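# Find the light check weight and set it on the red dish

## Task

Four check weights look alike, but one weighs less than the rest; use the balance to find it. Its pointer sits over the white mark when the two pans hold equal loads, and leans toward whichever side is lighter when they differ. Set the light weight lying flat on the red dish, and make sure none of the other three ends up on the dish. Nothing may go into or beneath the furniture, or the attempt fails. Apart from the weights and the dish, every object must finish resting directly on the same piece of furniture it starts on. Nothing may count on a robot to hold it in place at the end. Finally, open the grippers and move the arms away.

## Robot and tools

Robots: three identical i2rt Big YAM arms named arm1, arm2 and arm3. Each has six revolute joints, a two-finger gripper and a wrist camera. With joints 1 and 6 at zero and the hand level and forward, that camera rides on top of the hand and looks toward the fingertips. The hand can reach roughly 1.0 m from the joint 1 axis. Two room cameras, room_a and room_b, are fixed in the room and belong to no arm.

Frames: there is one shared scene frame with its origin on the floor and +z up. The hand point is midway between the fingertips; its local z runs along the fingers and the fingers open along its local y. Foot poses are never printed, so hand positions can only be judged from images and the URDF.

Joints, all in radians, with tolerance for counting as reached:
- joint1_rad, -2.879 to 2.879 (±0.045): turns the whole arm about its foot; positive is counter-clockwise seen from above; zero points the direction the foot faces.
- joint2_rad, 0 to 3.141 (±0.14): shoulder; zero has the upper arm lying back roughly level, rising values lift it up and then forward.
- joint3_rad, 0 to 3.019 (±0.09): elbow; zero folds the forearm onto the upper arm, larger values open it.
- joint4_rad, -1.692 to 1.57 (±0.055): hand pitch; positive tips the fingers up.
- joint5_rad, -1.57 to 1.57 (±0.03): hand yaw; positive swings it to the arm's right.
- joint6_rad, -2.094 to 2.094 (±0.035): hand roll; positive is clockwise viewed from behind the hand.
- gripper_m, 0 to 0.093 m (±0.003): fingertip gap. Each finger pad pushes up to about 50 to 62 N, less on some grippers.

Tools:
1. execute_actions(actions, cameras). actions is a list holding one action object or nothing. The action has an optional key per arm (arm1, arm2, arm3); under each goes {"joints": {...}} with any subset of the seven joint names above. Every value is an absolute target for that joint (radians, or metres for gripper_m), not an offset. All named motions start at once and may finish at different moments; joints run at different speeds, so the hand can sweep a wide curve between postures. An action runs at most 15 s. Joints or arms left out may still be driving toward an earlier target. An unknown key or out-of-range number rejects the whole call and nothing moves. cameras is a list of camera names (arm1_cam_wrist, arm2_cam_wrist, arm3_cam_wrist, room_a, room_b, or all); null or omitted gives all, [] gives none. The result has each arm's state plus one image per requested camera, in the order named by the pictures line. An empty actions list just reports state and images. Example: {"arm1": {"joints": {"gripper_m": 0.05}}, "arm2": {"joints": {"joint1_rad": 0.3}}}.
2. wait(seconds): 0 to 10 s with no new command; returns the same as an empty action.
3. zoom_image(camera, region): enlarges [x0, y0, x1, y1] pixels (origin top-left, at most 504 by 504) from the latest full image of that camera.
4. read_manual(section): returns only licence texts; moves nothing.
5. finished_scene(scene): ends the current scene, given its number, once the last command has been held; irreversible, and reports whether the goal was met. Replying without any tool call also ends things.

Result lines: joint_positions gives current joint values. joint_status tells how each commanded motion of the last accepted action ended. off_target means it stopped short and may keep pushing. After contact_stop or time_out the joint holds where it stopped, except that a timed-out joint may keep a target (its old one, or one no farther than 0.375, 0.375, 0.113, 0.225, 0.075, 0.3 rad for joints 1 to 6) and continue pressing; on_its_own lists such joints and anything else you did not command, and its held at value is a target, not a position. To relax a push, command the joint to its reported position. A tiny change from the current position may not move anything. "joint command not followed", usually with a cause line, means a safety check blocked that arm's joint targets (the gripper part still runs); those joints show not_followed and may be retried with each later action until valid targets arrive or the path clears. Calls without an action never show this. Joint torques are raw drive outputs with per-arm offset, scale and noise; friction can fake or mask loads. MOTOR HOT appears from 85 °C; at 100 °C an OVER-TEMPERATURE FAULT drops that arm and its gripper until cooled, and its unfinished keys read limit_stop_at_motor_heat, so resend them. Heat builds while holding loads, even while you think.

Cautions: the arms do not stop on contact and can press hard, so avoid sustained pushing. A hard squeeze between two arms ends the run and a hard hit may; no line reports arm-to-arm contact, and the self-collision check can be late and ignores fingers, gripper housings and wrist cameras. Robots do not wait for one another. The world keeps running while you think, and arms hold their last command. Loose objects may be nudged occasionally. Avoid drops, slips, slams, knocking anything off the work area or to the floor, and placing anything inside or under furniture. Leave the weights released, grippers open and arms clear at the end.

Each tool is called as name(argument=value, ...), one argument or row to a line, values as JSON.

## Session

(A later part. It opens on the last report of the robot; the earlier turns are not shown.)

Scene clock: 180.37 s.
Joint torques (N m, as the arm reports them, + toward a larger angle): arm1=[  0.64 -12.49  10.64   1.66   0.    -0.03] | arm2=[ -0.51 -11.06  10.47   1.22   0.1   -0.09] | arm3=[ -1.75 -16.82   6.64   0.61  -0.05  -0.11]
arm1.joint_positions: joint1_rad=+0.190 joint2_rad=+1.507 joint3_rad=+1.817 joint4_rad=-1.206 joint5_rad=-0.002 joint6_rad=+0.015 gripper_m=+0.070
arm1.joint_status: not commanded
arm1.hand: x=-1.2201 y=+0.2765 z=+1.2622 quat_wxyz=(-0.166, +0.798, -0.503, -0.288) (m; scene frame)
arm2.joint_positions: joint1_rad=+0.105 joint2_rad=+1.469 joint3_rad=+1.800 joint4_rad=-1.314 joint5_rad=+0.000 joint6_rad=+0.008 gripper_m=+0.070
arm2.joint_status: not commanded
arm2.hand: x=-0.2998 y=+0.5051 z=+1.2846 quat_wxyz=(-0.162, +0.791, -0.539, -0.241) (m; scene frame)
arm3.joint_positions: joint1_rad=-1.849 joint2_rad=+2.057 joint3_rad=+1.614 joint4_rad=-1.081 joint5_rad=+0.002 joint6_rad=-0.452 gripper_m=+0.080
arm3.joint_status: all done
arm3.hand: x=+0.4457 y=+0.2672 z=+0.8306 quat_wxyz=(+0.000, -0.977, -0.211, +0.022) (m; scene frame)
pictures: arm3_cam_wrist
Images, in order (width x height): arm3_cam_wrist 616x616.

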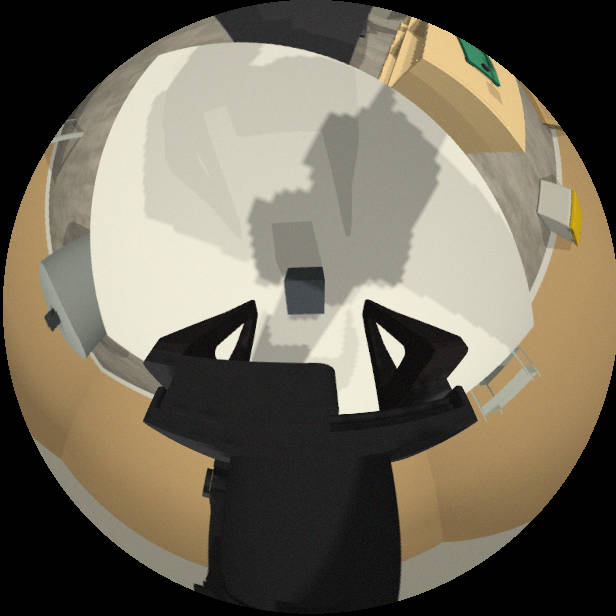

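execute_actions(
  actions=[
    {"arm3":{"joints":{"joint2_rad":2.122,"gripper_m":0.06}}},
  ],
  cameras=["arm3_cam_wrist"],
)

Scene clock: 182.87 s.
Joint torques (N m, as the arm reports them, + toward a larger angle): arm1=[  0.68 -12.47  10.61   1.63  -0.01  -0.05] | arm2=[ -0.51 -11.2   10.39   1.28   0.1   -0.1 ] | arm3=[ -1.7  -17.34   6.7    0.62  -0.04  -0.12]
arm1.joint_positions: joint1_rad=+0.190 joint2_rad=+1.507 joint3_rad=+1.817 joint4_rad=-1.206 joint5_rad=-0.002 joint6_rad=+0.015 gripper_m=+0.070
arm1.joint_status: not commanded
arm1.hand: x=-1.2201 y=+0.2765 z=+1.2622 quat_wxyz=(-0.166, +0.798, -0.503, -0.288) (m; scene frame)
arm2.joint_positions: joint1_rad=+0.105 joint2_rad=+1.469 joint3_rad=+1.800 joint4_rad=-1.314 joint5_rad=+0.000 joint6_rad=+0.008 gripper_m=+0.070
arm2.joint_status: not commanded
arm2.hand: x=-0.2998 y=+0.5051 z=+1.2846 quat_wxyz=(-0.162, +0.791, -0.539, -0.241) (m; scene frame)
arm3.joint_positions: joint1_rad=-1.849 joint2_rad=+2.090 joint3_rad=+1.614 joint4_rad=-1.080 joint5_rad=+0.002 joint6_rad=-0.453 gripper_m=+0.060
arm3.joint_status: all done
arm3.hand: x=+0.4493 y=+0.2668 z=+0.8115 quat_wxyz=(-0.004, -0.977, -0.211, +0.007) (m; scene frame)
pictures: arm3_cam_wrist
Images, in order (width x height): arm3_cam_wrist 616x616.

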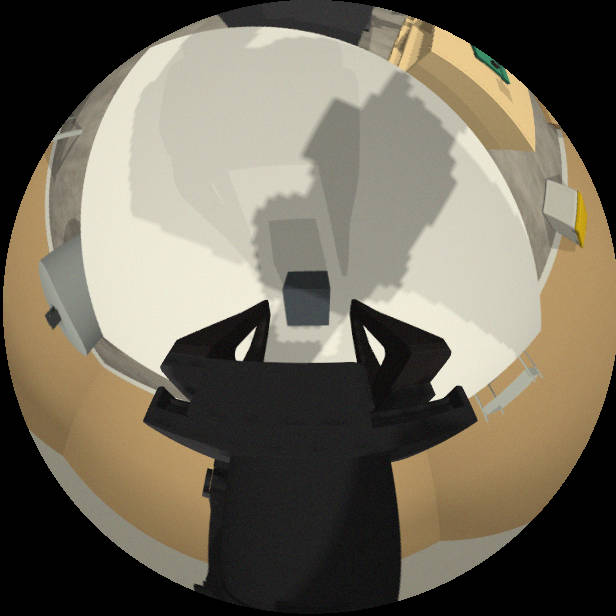

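execute_actions(
  actions=[
    {"arm3":{"joints":{"joint2_rad":2.143,"joint4_rad":-1.07}}},
  ],
  cameras=["arm3_cam_wrist"],
)

Scene clock: 184.50 s.
Joint torques (N m, as the arm reports them, + toward a larger angle): arm1=[  0.83 -12.32  10.59   1.61   0.    -0.02] | arm2=[ -0.42 -11.09  10.47   1.25   0.09  -0.09] | arm3=[ -1.67 -16.17   6.52   0.46  -0.04  -0.12]
arm1.joint_positions: joint1_rad=+0.190 joint2_rad=+1.507 joint3_rad=+1.817 joint4_rad=-1.206 joint5_rad=-0.002 joint6_rad=+0.015 gripper_m=+0.070
arm1.joint_status: not commanded
arm1.hand: x=-1.2201 y=+0.2765 z=+1.2622 quat_wxyz=(-0.166, +0.798, -0.503, -0.288) (m; scene frame)
arm2.joint_positions: joint1_rad=+0.105 joint2_rad=+1.469 joint3_rad=+1.800 joint4_rad=-1.314 joint5_rad=+0.000 joint6_rad=+0.008 gripper_m=+0.070
arm2.joint_status: not commanded
arm2.hand: x=-0.2998 y=+0.5051 z=+1.2846 quat_wxyz=(-0.162, +0.791, -0.539, -0.241) (m; scene frame)
arm3.joint_positions: joint1_rad=-1.849 joint2_rad=+2.106 joint3_rad=+1.614 joint4_rad=-1.080 joint5_rad=+0.002 joint6_rad=-0.453 gripper_m=+0.060
arm3.joint_status: all done
arm3.hand: x=+0.4515 y=+0.2667 z=+0.8016 quat_wxyz=(-0.006, -0.977, -0.212, -0.001) (m; scene frame)
pictures: arm3_cam_wrist
Images, in order (width x height): arm3_cam_wrist 616x616.

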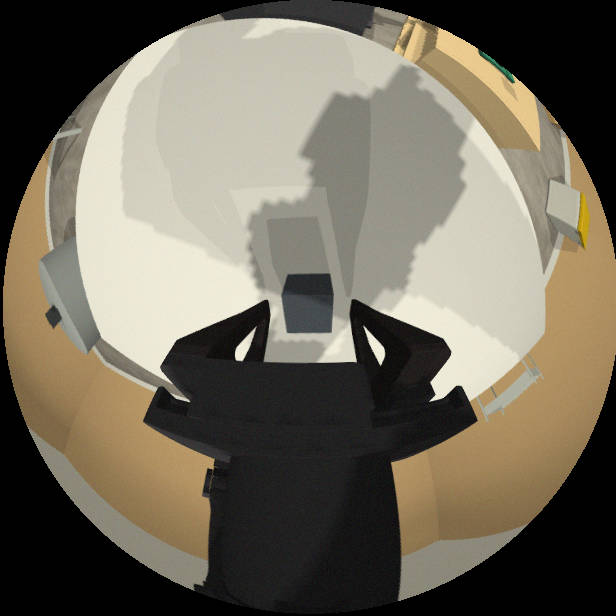

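execute_actions(
  actions=[
    {"arm3":{"joints":{"gripper_m":0.024}}},
  ],
  cameras=["arm3_cam_wrist"],
)

Scene clock: 185.43 s.
Joint torques (N m, as the arm reports them, + toward a larger angle): arm1=[  0.41 -12.39  10.49   1.58  -0.03  -0.07] | arm2=[ -0.37 -11.12  10.46   1.22   0.09  -0.1 ] | arm3=[ -1.68 -16.57   6.48   0.48  -0.03  -0.12]
arm1.joint_positions: joint1_rad=+0.190 joint2_rad=+1.507 joint3_rad=+1.817 joint4_rad=-1.206 joint5_rad=-0.002 joint6_rad=+0.015 gripper_m=+0.070
arm1.joint_status: not commanded
arm1.hand: x=-1.2201 y=+0.2765 z=+1.2622 quat_wxyz=(-0.166, +0.798, -0.503, -0.288) (m; scene frame)
arm2.joint_positions: joint1_rad=+0.105 joint2_rad=+1.469 joint3_rad=+1.800 joint4_rad=-1.314 joint5_rad=+0.000 joint6_rad=+0.008 gripper_m=+0.070
arm2.joint_status: not commanded
arm2.hand: x=-0.2998 y=+0.5051 z=+1.2846 quat_wxyz=(-0.162, +0.791, -0.539, -0.241) (m; scene frame)
arm3.joint_positions: joint1_rad=-1.849 joint2_rad=+2.106 joint3_rad=+1.614 joint4_rad=-1.080 joint5_rad=+0.001 joint6_rad=-0.453 gripper_m=+0.029
arm3.joint_status: gripper_m off_target (ended at +0.029, target +0.024)
arm3.hand: x=+0.4515 y=+0.2666 z=+0.8016 quat_wxyz=(-0.006, -0.977, -0.212, -0.001) (m; scene frame)
pictures: arm3_cam_wrist
Images, in order (width x height): arm3_cam_wrist 616x616.

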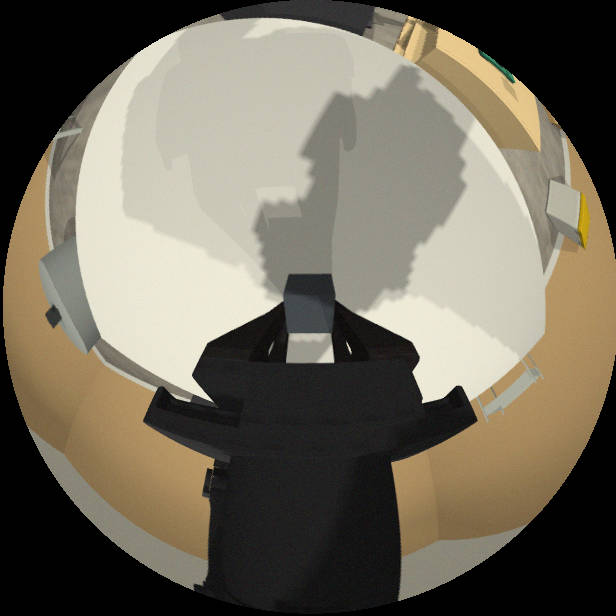

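execute_actions(
  actions=[
    {"arm3":{"joints":{"joint1_rad":1.0,"joint2_rad":1.6,"joint4_rad":-1.57,"joint6_rad":0.0}}},
  ],
  cameras=["arm3_cam_wrist","room_a"],
)

Scene clock: 190.80 s.
Joint torques (N m, as the arm reports them, + toward a larger angle): arm1=[  0.34 -12.28  10.61   1.52   0.01  -0.05] | arm2=[ -0.37 -11.11  10.46   1.24   0.09  -0.12] | arm3=[ -2.41 -12.82   8.45  -0.3    0.12   0.21]
arm1.joint_positions: joint1_rad=+0.190 joint2_rad=+1.507 joint3_rad=+1.817 joint4_rad=-1.206 joint5_rad=-0.002 joint6_rad=+0.015 gripper_m=+0.070
arm1.joint_status: not commanded
arm1.hand: x=-1.2201 y=+0.2765 z=+1.2622 quat_wxyz=(-0.166, +0.798, -0.503, -0.288) (m; scene frame)
arm2.joint_positions: joint1_rad=+0.105 joint2_rad=+1.469 joint3_rad=+1.800 joint4_rad=-1.314 joint5_rad=+0.000 joint6_rad=+0.008 gripper_m=+0.070
arm2.joint_status: not commanded
arm2.hand: x=-0.2998 y=+0.5051 z=+1.2846 quat_wxyz=(-0.162, +0.791, -0.539, -0.241) (m; scene frame)
arm3.joint_positions: joint1_rad=+1.007 joint2_rad=+1.595 joint3_rad=+1.600 joint4_rad=-1.559 joint5_rad=-0.002 joint6_rad=-0.018 gripper_m=+0.029
arm3.joint_status: all done
arm3.hand: x=+1.5216 y=+0.1044 z=+1.0760 quat_wxyz=(-0.011, -0.146, -0.989, +0.007) (m; scene frame)
pictures: arm3_cam_wrist, room_a
Images, in order (width x height): arm3_cam_wrist 616x616, room_a 504x504.

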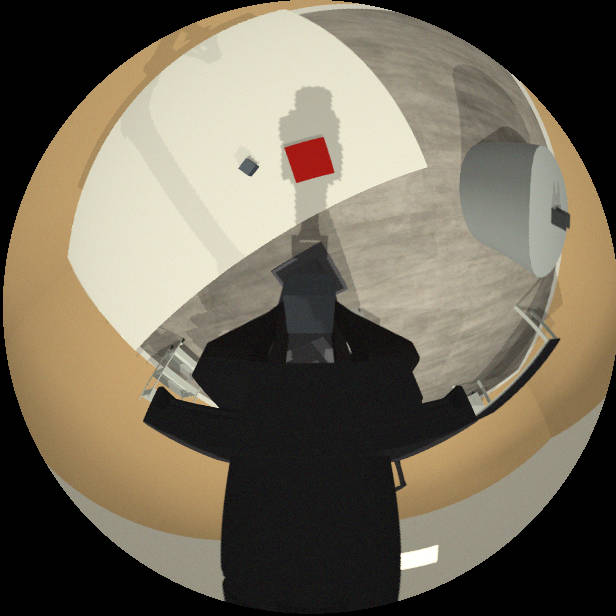

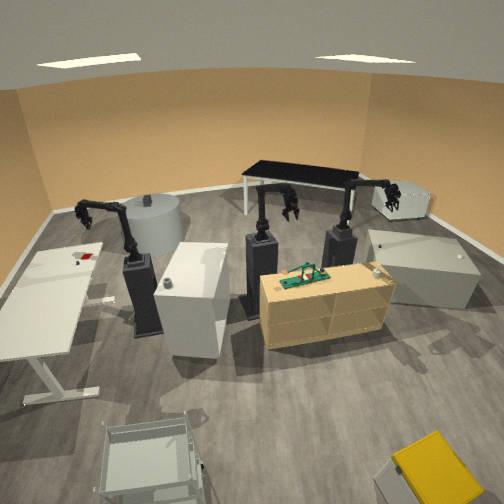

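execute_actions(
  actions=[
    {"arm3":{"joints":{"joint1_rad":1.0,"joint2_rad":2.13,"joint3_rad":1.85,"joint4_rad":-1.232}}},
  ],
  cameras=["arm3_cam_wrist","room_a"],
)

Scene clock: 193.87 s.
Joint torques (N m, as the arm reports them, + toward a larger angle): arm1=[  0.52 -12.34  10.46   1.6   -0.02  -0.04] | arm2=[ -0.46 -10.95  10.4    1.29   0.1   -0.1 ] | arm3=[ -2.21 -21.98   9.98   0.42   0.1    0.21]
arm1.joint_positions: joint1_rad=+0.190 joint2_rad=+1.507 joint3_rad=+1.817 joint4_rad=-1.206 joint5_rad=-0.002 joint6_rad=+0.015 gripper_m=+0.070
arm1.joint_status: not commanded
arm1.hand: x=-1.2201 y=+0.2765 z=+1.2622 quat_wxyz=(-0.166, +0.798, -0.503, -0.288) (m; scene frame)
arm2.joint_positions: joint1_rad=+0.105 joint2_rad=+1.469 joint3_rad=+1.800 joint4_rad=-1.314 joint5_rad=+0.000 joint6_rad=+0.008 gripper_m=+0.070
arm2.joint_status: not commanded
arm2.hand: x=-0.2998 y=+0.5051 z=+1.2846 quat_wxyz=(-0.162, +0.791, -0.539, -0.241) (m; scene frame)
arm3.joint_positions: joint1_rad=+1.007 joint2_rad=+2.151 joint3_rad=+1.817 joint4_rad=-1.242 joint5_rad=-0.002 joint6_rad=-0.018 gripper_m=+0.029
arm3.joint_status: all done
arm3.hand: x=+1.6754 y=+0.0523 z=+0.8523 quat_wxyz=(+0.000, -0.147, -0.989, +0.005) (m; scene frame)
pictures: arm3_cam_wrist, room_a
Images, in order (width x height): arm3_cam_wrist 616x616, room_a 504x504.

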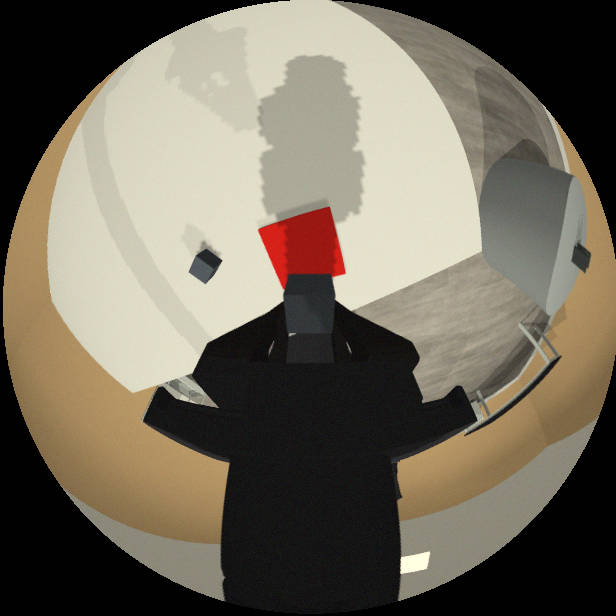

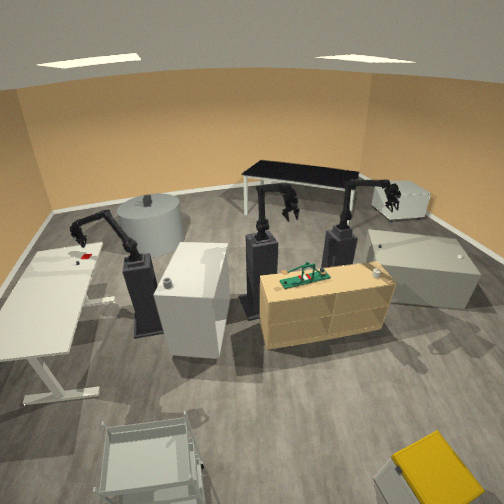

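execute_actions(
  actions=[
    {"arm3":{"joints":{"joint1_rad":1.032,"joint2_rad":2.225,"joint3_rad":1.72,"joint4_rad":-1.068}}},
  ],
  cameras=["arm3_cam_wrist","room_a"],
)

Scene clock: 198.47 s.
Joint torques (N m, as the arm reports them, + toward a larger angle): arm1=[  0.77 -12.52  10.51   1.69  -0.04  -0.07] | arm2=[ -0.26 -11.02  10.41   1.29   0.09  -0.09] | arm3=[ -1.35 -20.06   7.01   0.61   0.11   0.2 ]
arm1.joint_positions: joint1_rad=+0.190 joint2_rad=+1.507 joint3_rad=+1.817 joint4_rad=-1.206 joint5_rad=-0.002 joint6_rad=+0.015 gripper_m=+0.070
arm1.joint_status: not commanded
arm1.hand: x=-1.2201 y=+0.2765 z=+1.2622 quat_wxyz=(-0.166, +0.798, -0.503, -0.288) (m; scene frame)
arm2.joint_positions: joint1_rad=+0.105 joint2_rad=+1.469 joint3_rad=+1.800 joint4_rad=-1.314 joint5_rad=+0.000 joint6_rad=+0.008 gripper_m=+0.070
arm2.joint_status: not commanded
arm2.hand: x=-0.2998 y=+0.5051 z=+1.2846 quat_wxyz=(-0.162, +0.791, -0.539, -0.241) (m; scene frame)
arm3.joint_positions: joint1_rad=+1.027 joint2_rad=+2.213 joint3_rad=+1.722 joint4_rad=-1.080 joint5_rad=-0.002 joint6_rad=-0.017 gripper_m=+0.029
arm3.joint_status: all done
arm3.hand: x=+1.6739 y=+0.0653 z=+0.7803 quat_wxyz=(-0.003, -0.137, -0.991, +0.005) (m; scene frame)
pictures: arm3_cam_wrist, room_a
Images, in order (width x height): arm3_cam_wrist 616x616, room_a 504x504.

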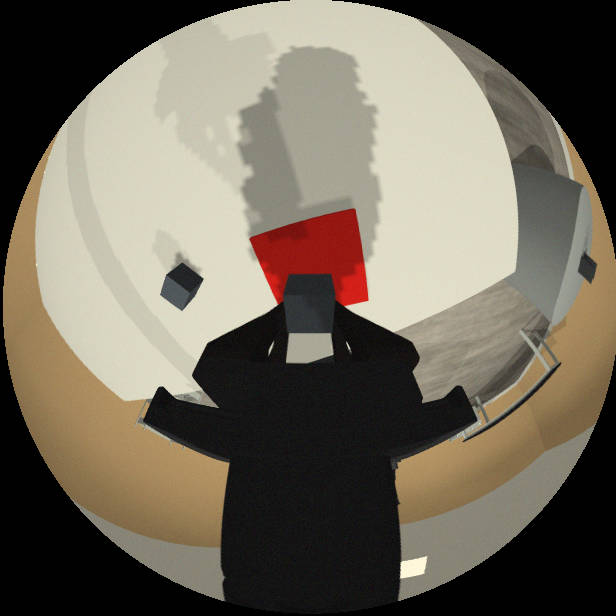

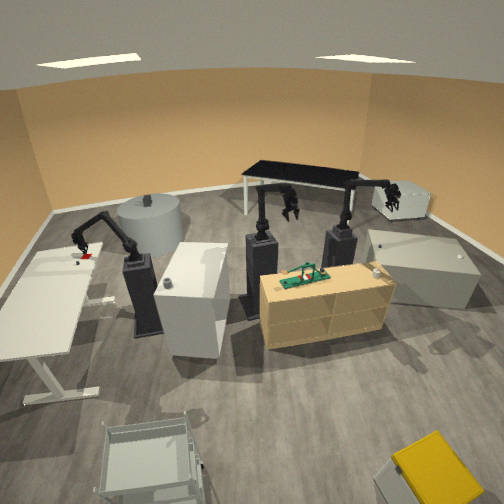

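execute_actions(
  actions=[
    {"arm3":{"joints":{"joint2_rad":2.268,"joint4_rad":-1.035}}},
  ],
  cameras=["arm3_cam_wrist"],
)

Scene clock: 200.70 s.
Joint torques (N m, as the arm reports them, + toward a larger angle): arm1=[  0.21 -12.71  10.61   1.59   0.    -0.06] | arm2=[ -0.56 -11.44  10.45   1.28   0.08  -0.11] | arm3=[ -1.01 -18.63   6.8    0.7    0.11   0.2 ]
arm1.joint_positions: joint1_rad=+0.190 joint2_rad=+1.507 joint3_rad=+1.817 joint4_rad=-1.206 joint5_rad=-0.002 joint6_rad=+0.015 gripper_m=+0.070
arm1.joint_status: not commanded
arm1.hand: x=-1.2201 y=+0.2765 z=+1.2622 quat_wxyz=(-0.166, +0.798, -0.503, -0.288) (m; scene frame)
arm2.joint_positions: joint1_rad=+0.105 joint2_rad=+1.469 joint3_rad=+1.800 joint4_rad=-1.314 joint5_rad=+0.000 joint6_rad=+0.008 gripper_m=+0.070
arm2.joint_status: not commanded
arm2.hand: x=-0.2998 y=+0.5051 z=+1.2846 quat_wxyz=(-0.162, +0.791, -0.539, -0.241) (m; scene frame)
arm3.joint_positions: joint1_rad=+1.027 joint2_rad=+2.238 joint3_rad=+1.722 joint4_rad=-1.048 joint5_rad=-0.002 joint6_rad=-0.017 gripper_m=+0.029
arm3.joint_status: all done
arm3.hand: x=+1.6775 y=+0.0640 z=+0.7652 quat_wxyz=(-0.006, -0.137, -0.991, +0.006) (m; scene frame)
pictures: arm3_cam_wrist
Images, in order (width x height): arm3_cam_wrist 616x616.

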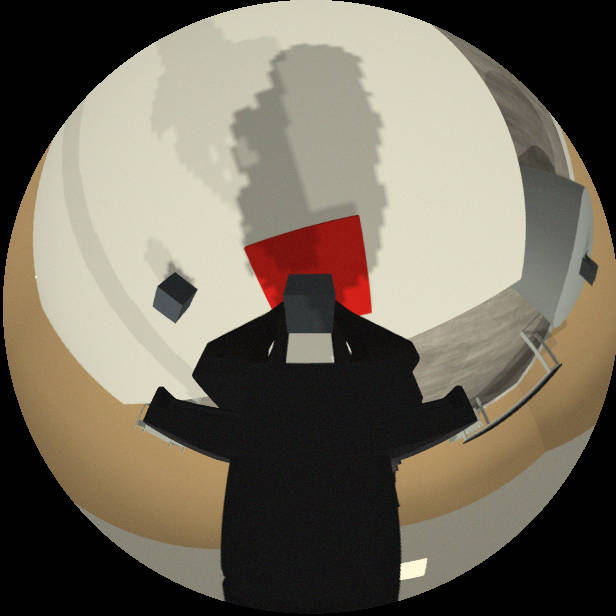

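execute_actions(
  actions=[
    {"arm3":{"joints":{"joint2_rad":2.287,"joint4_rad":-1.02}}},
  ],
  cameras=["arm3_cam_wrist"],
)

Scene clock: 202.97 s.
Joint torques (N m, as the arm reports them, + toward a larger angle): arm1=[  0.79 -12.68  10.5    1.69  -0.02  -0.05] | arm2=[ -0.6  -11.05  10.41   1.19   0.09  -0.08] | arm3=[ -1.16 -18.13   6.83   0.69   0.12   0.22]
arm1.joint_positions: joint1_rad=+0.190 joint2_rad=+1.507 joint3_rad=+1.817 joint4_rad=-1.206 joint5_rad=-0.002 joint6_rad=+0.015 gripper_m=+0.070
arm1.joint_status: not commanded
arm1.hand: x=-1.2201 y=+0.2765 z=+1.2622 quat_wxyz=(-0.166, +0.798, -0.503, -0.288) (m; scene frame)
arm2.joint_positions: joint1_rad=+0.105 joint2_rad=+1.469 joint3_rad=+1.800 joint4_rad=-1.314 joint5_rad=+0.000 joint6_rad=+0.008 gripper_m=+0.070
arm2.joint_status: not commanded
arm2.hand: x=-0.2998 y=+0.5051 z=+1.2846 quat_wxyz=(-0.162, +0.791, -0.539, -0.241) (m; scene frame)
arm3.joint_positions: joint1_rad=+1.027 joint2_rad=+2.254 joint3_rad=+1.722 joint4_rad=-1.033 joint5_rad=-0.002 joint6_rad=-0.017 gripper_m=+0.029
arm3.joint_status: all done
arm3.hand: x=+1.6781 y=+0.0637 z=+0.7548 quat_wxyz=(-0.006, -0.137, -0.991, +0.006) (m; scene frame)
pictures: arm3_cam_wrist
Images, in order (width x height): arm3_cam_wrist 616x616.

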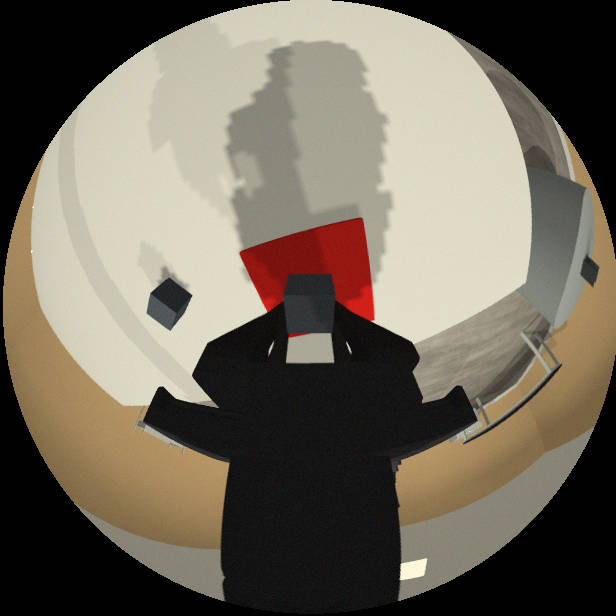

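execute_actions(
  actions=[
    {"arm3":{"joints":{"joint2_rad":2.3,"joint4_rad":-1.012}}},
  ],
  cameras=["arm3_cam_wrist"],
)

Scene clock: 203.97 s.
Joint torques (N m, as the arm reports them, + toward a larger angle): arm1=[  0.55 -12.13  10.56   1.66  -0.02  -0.04] | arm2=[ -0.2  -10.99  10.43   1.26   0.1   -0.09] | arm3=[ -1.03 -18.12   6.86   0.6    0.12   0.23]
arm1.joint_positions: joint1_rad=+0.190 joint2_rad=+1.507 joint3_rad=+1.817 joint4_rad=-1.206 joint5_rad=-0.002 joint6_rad=+0.015 gripper_m=+0.070
arm1.joint_status: not commanded
arm1.hand: x=-1.2201 y=+0.2765 z=+1.2622 quat_wxyz=(-0.166, +0.798, -0.503, -0.288) (m; scene frame)
arm2.joint_positions: joint1_rad=+0.105 joint2_rad=+1.469 joint3_rad=+1.800 joint4_rad=-1.314 joint5_rad=+0.000 joint6_rad=+0.008 gripper_m=+0.070
arm2.joint_status: not commanded
arm2.hand: x=-0.2998 y=+0.5051 z=+1.2846 quat_wxyz=(-0.162, +0.791, -0.539, -0.241) (m; scene frame)
arm3.joint_positions: joint1_rad=+1.027 joint2_rad=+2.265 joint3_rad=+1.722 joint4_rad=-1.025 joint5_rad=-0.002 joint6_rad=-0.017 gripper_m=+0.029
arm3.joint_status: all done
arm3.hand: x=+1.6782 y=+0.0636 z=+0.7482 quat_wxyz=(-0.004, -0.137, -0.991, +0.005) (m; scene frame)
pictures: arm3_cam_wrist
Images, in order (width x height): arm3_cam_wrist 616x616.

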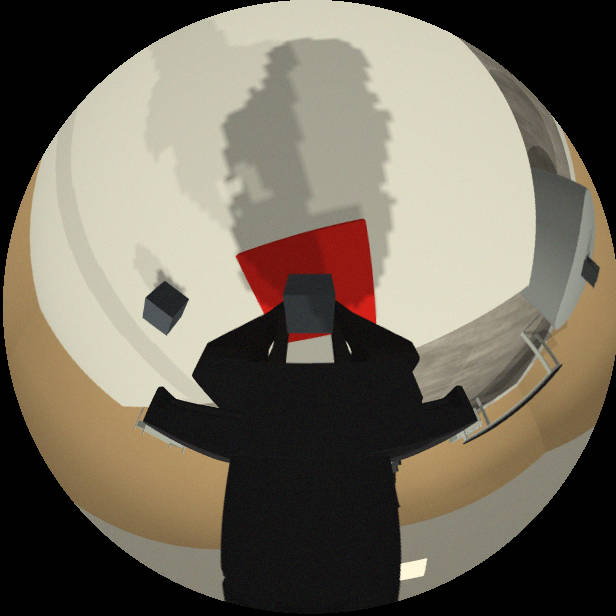

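execute_actions(
  actions=[
    {"arm3":{"joints":{"joint2_rad":2.31,"joint4_rad":-1.006}}},
  ],
  cameras=["arm3_cam_wrist"],
)

Scene clock: 205.00 s.
Joint torques (N m, as the arm reports them, + toward a larger angle): arm1=[ -0.09 -12.47  10.54   1.54  -0.01  -0.06] | arm2=[ -0.48 -11.02  10.42   1.3    0.09  -0.08] | arm3=[ -1.31 -17.37   6.77   0.75   0.12   0.2 ]
arm1.joint_positions: joint1_rad=+0.190 joint2_rad=+1.507 joint3_rad=+1.817 joint4_rad=-1.206 joint5_rad=-0.002 joint6_rad=+0.015 gripper_m=+0.070
arm1.joint_status: not commanded
arm1.hand: x=-1.2201 y=+0.2765 z=+1.2622 quat_wxyz=(-0.166, +0.798, -0.503, -0.288) (m; scene frame)
arm2.joint_positions: joint1_rad=+0.105 joint2_rad=+1.469 joint3_rad=+1.800 joint4_rad=-1.314 joint5_rad=+0.000 joint6_rad=+0.008 gripper_m=+0.070
arm2.joint_status: not commanded
arm2.hand: x=-0.2998 y=+0.5051 z=+1.2846 quat_wxyz=(-0.162, +0.791, -0.539, -0.241) (m; scene frame)
arm3.joint_positions: joint1_rad=+1.027 joint2_rad=+2.265 joint3_rad=+1.722 joint4_rad=-1.022 joint5_rad=-0.002 joint6_rad=-0.017 gripper_m=+0.029
arm3.joint_status: all done
arm3.hand: x=+1.6787 y=+0.0635 z=+0.7480 quat_wxyz=(-0.006, -0.137, -0.991, +0.006) (m; scene frame)
pictures: arm3_cam_wrist
Images, in order (width x height): arm3_cam_wrist 616x616.

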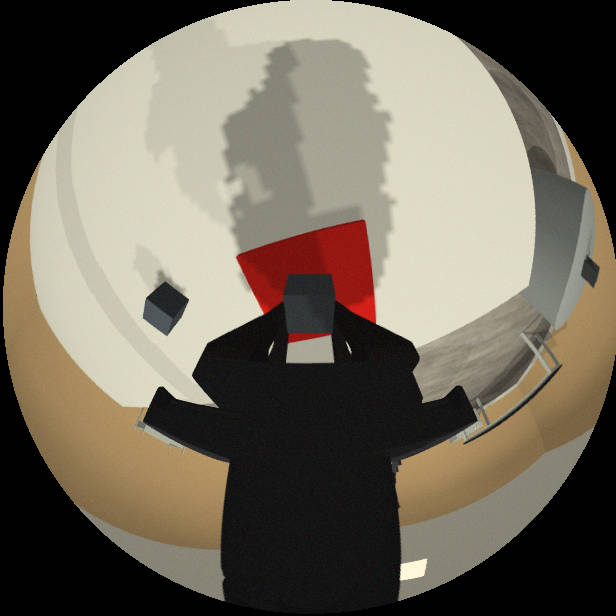

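execute_actions(
  actions=[
    {"arm3":{"joints":{"joint2_rad":2.29,"joint4_rad":-1.02,"gripper_m":0.07}}},
  ],
  cameras=["arm3_cam_wrist"],
)

Scene clock: 206.03 s.
Joint torques (N m, as the arm reports them, + toward a larger angle): arm1=[  0.32 -12.18  10.59   1.61  -0.02  -0.03] | arm2=[ -0.46 -11.29  10.45   1.24   0.11  -0.09] | arm3=[ -1.2  -19.11   6.76   0.26   0.11   0.21]
arm1.joint_positions: joint1_rad=+0.190 joint2_rad=+1.507 joint3_rad=+1.817 joint4_rad=-1.206 joint5_rad=-0.002 joint6_rad=+0.015 gripper_m=+0.070
arm1.joint_status: not commanded
arm1.hand: x=-1.2201 y=+0.2765 z=+1.2622 quat_wxyz=(-0.166, +0.798, -0.503, -0.288) (m; scene frame)
arm2.joint_positions: joint1_rad=+0.105 joint2_rad=+1.469 joint3_rad=+1.800 joint4_rad=-1.314 joint5_rad=+0.000 joint6_rad=+0.008 gripper_m=+0.070
arm2.joint_status: not commanded
arm2.hand: x=-0.2998 y=+0.5051 z=+1.2846 quat_wxyz=(-0.162, +0.791, -0.539, -0.241) (m; scene frame)
arm3.joint_positions: joint1_rad=+1.027 joint2_rad=+2.265 joint3_rad=+1.722 joint4_rad=-1.022 joint5_rad=-0.002 joint6_rad=-0.017 gripper_m=+0.070
arm3.joint_status: all done
arm3.hand: x=+1.6787 y=+0.0635 z=+0.7480 quat_wxyz=(-0.006, -0.137, -0.991, +0.006) (m; scene frame)
pictures: arm3_cam_wrist
Images, in order (width x height): arm3_cam_wrist 616x616.

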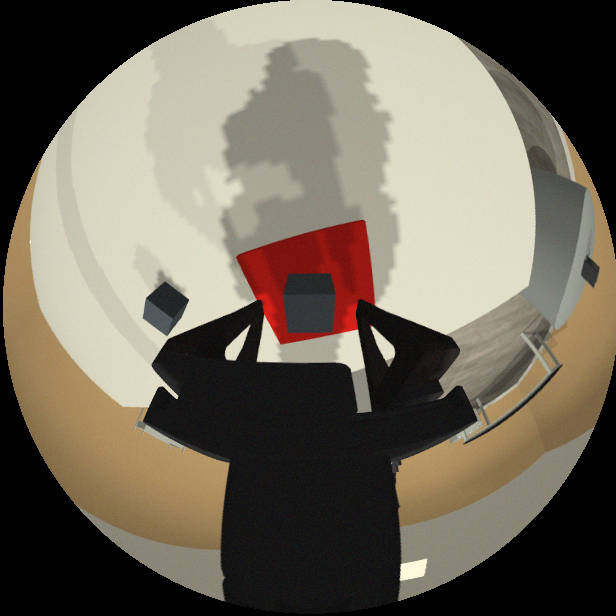

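Cube rests on the dish. Lift arm3 clear.

execute_actions(
  actions=[
    {"arm3":{"joints":{"joint2_rad":1.6,"joint4_rad":-1.3}}},
  ],
)

Scene clock: 208.23 s.
Joint torques (N m, as the arm reports them, + toward a larger angle): arm1=[  0.26 -12.2   10.58   1.56  -0.01  -0.07] | arm2=[ -0.34 -11.01  10.46   1.18   0.1   -0.09] | arm3=[ -1.23 -12.34   9.02   0.48   0.11   0.21]
arm1.joint_positions: joint1_rad=+0.190 joint2_rad=+1.507 joint3_rad=+1.817 joint4_rad=-1.206 joint5_rad=-0.002 joint6_rad=+0.015 gripper_m=+0.070
arm1.joint_status: not commanded
arm1.hand: x=-1.2201 y=+0.2765 z=+1.2622 quat_wxyz=(-0.166, +0.798, -0.503, -0.288) (m; scene frame)
arm2.joint_positions: joint1_rad=+0.105 joint2_rad=+1.469 joint3_rad=+1.800 joint4_rad=-1.314 joint5_rad=+0.000 joint6_rad=+0.008 gripper_m=+0.070
arm2.joint_status: not commanded
arm2.hand: x=-0.2998 y=+0.5051 z=+1.2846 quat_wxyz=(-0.162, +0.791, -0.539, -0.241) (m; scene frame)
arm3.joint_positions: joint1_rad=+1.027 joint2_rad=+1.583 joint3_rad=+1.713 joint4_rad=-1.288 joint5_rad=-0.002 joint6_rad=-0.017 gripper_m=+0.070
arm3.joint_status: all done
arm3.hand: x=+1.6072 y=+0.0895 z=+1.1451 quat_wxyz=(-0.205, -0.133, -0.969, +0.037) (m; scene frame)
pictures: arm1_cam_wrist, arm2_cam_wrist, arm3_cam_wrist, room_a, room_b
Images, in order (width x height): arm1_cam_wrist 616x616, arm2_cam_wrist 616x616, arm3_cam_wrist 616x616, room_a 504x504, room_b 504x504.

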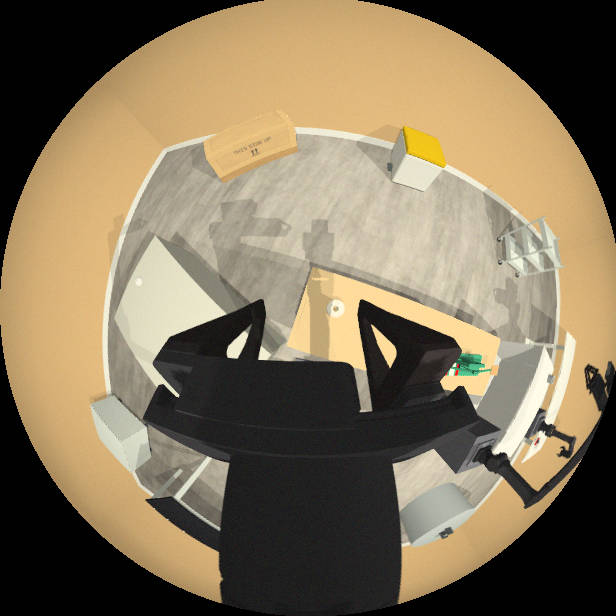

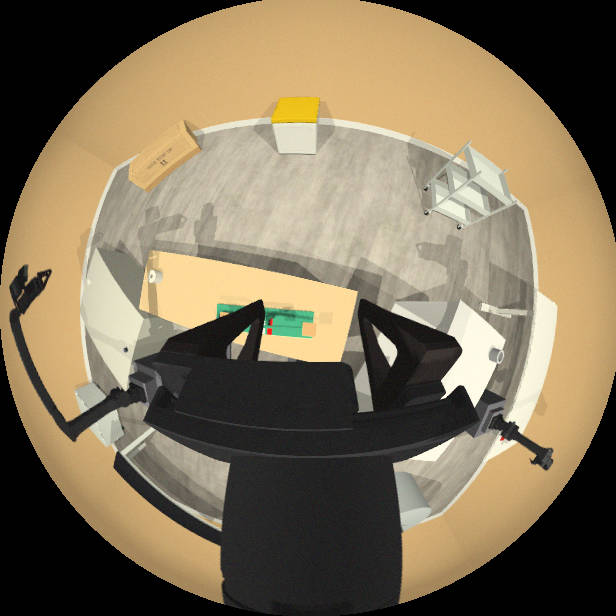

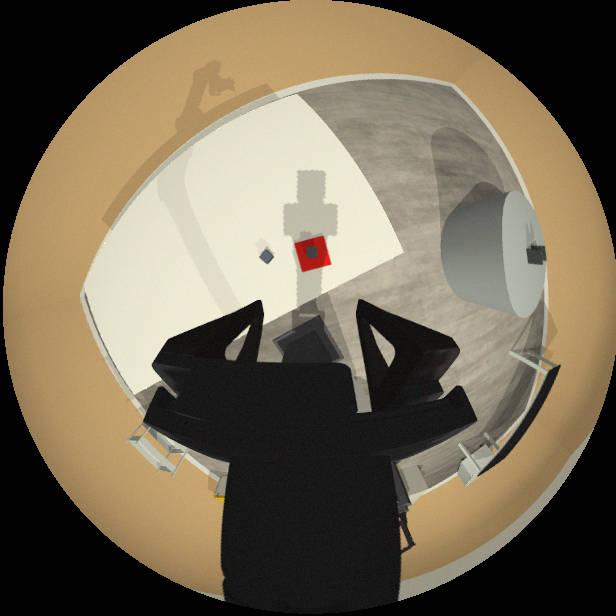

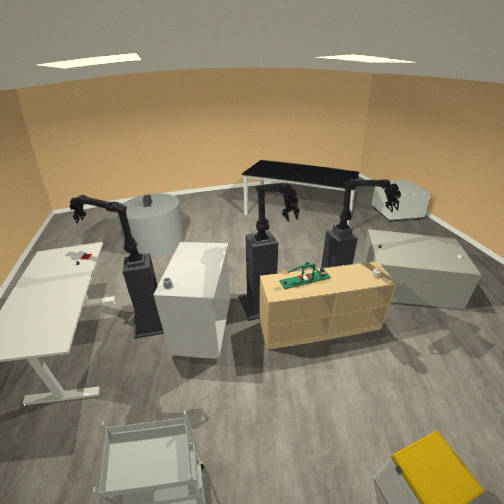

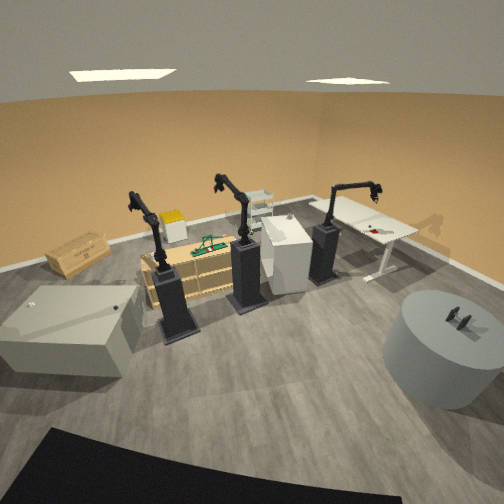

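zoom_image(
  camera="arm3_cam_wrist",
  region=[240, 210, 360, 300],
)

zoom_image(
  camera="room_a",
  region=[260, 240, 400, 310],
)

Region (240, 210, 360, 300) of arm3_cam_wrist's 616x616 image, scaled by 4.200, with more detail than that image has; it fills the top 378 rows of this view, and the rest is white.

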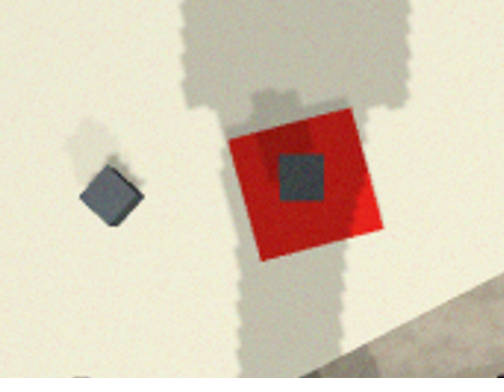

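Region (260, 240, 400, 310) of room_a's 504x504 image, scaled by 3.600, with more detail than that image has.

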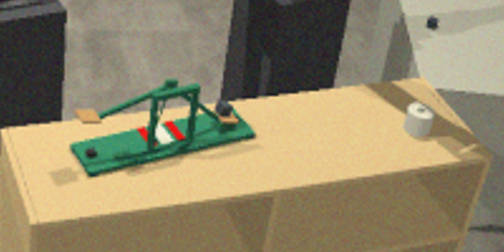

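All good: C centred on the dish, A on the balance pan, B on block, D on the table.

finished_scene(
  scene=1,
)

The scene is finished: the task was done.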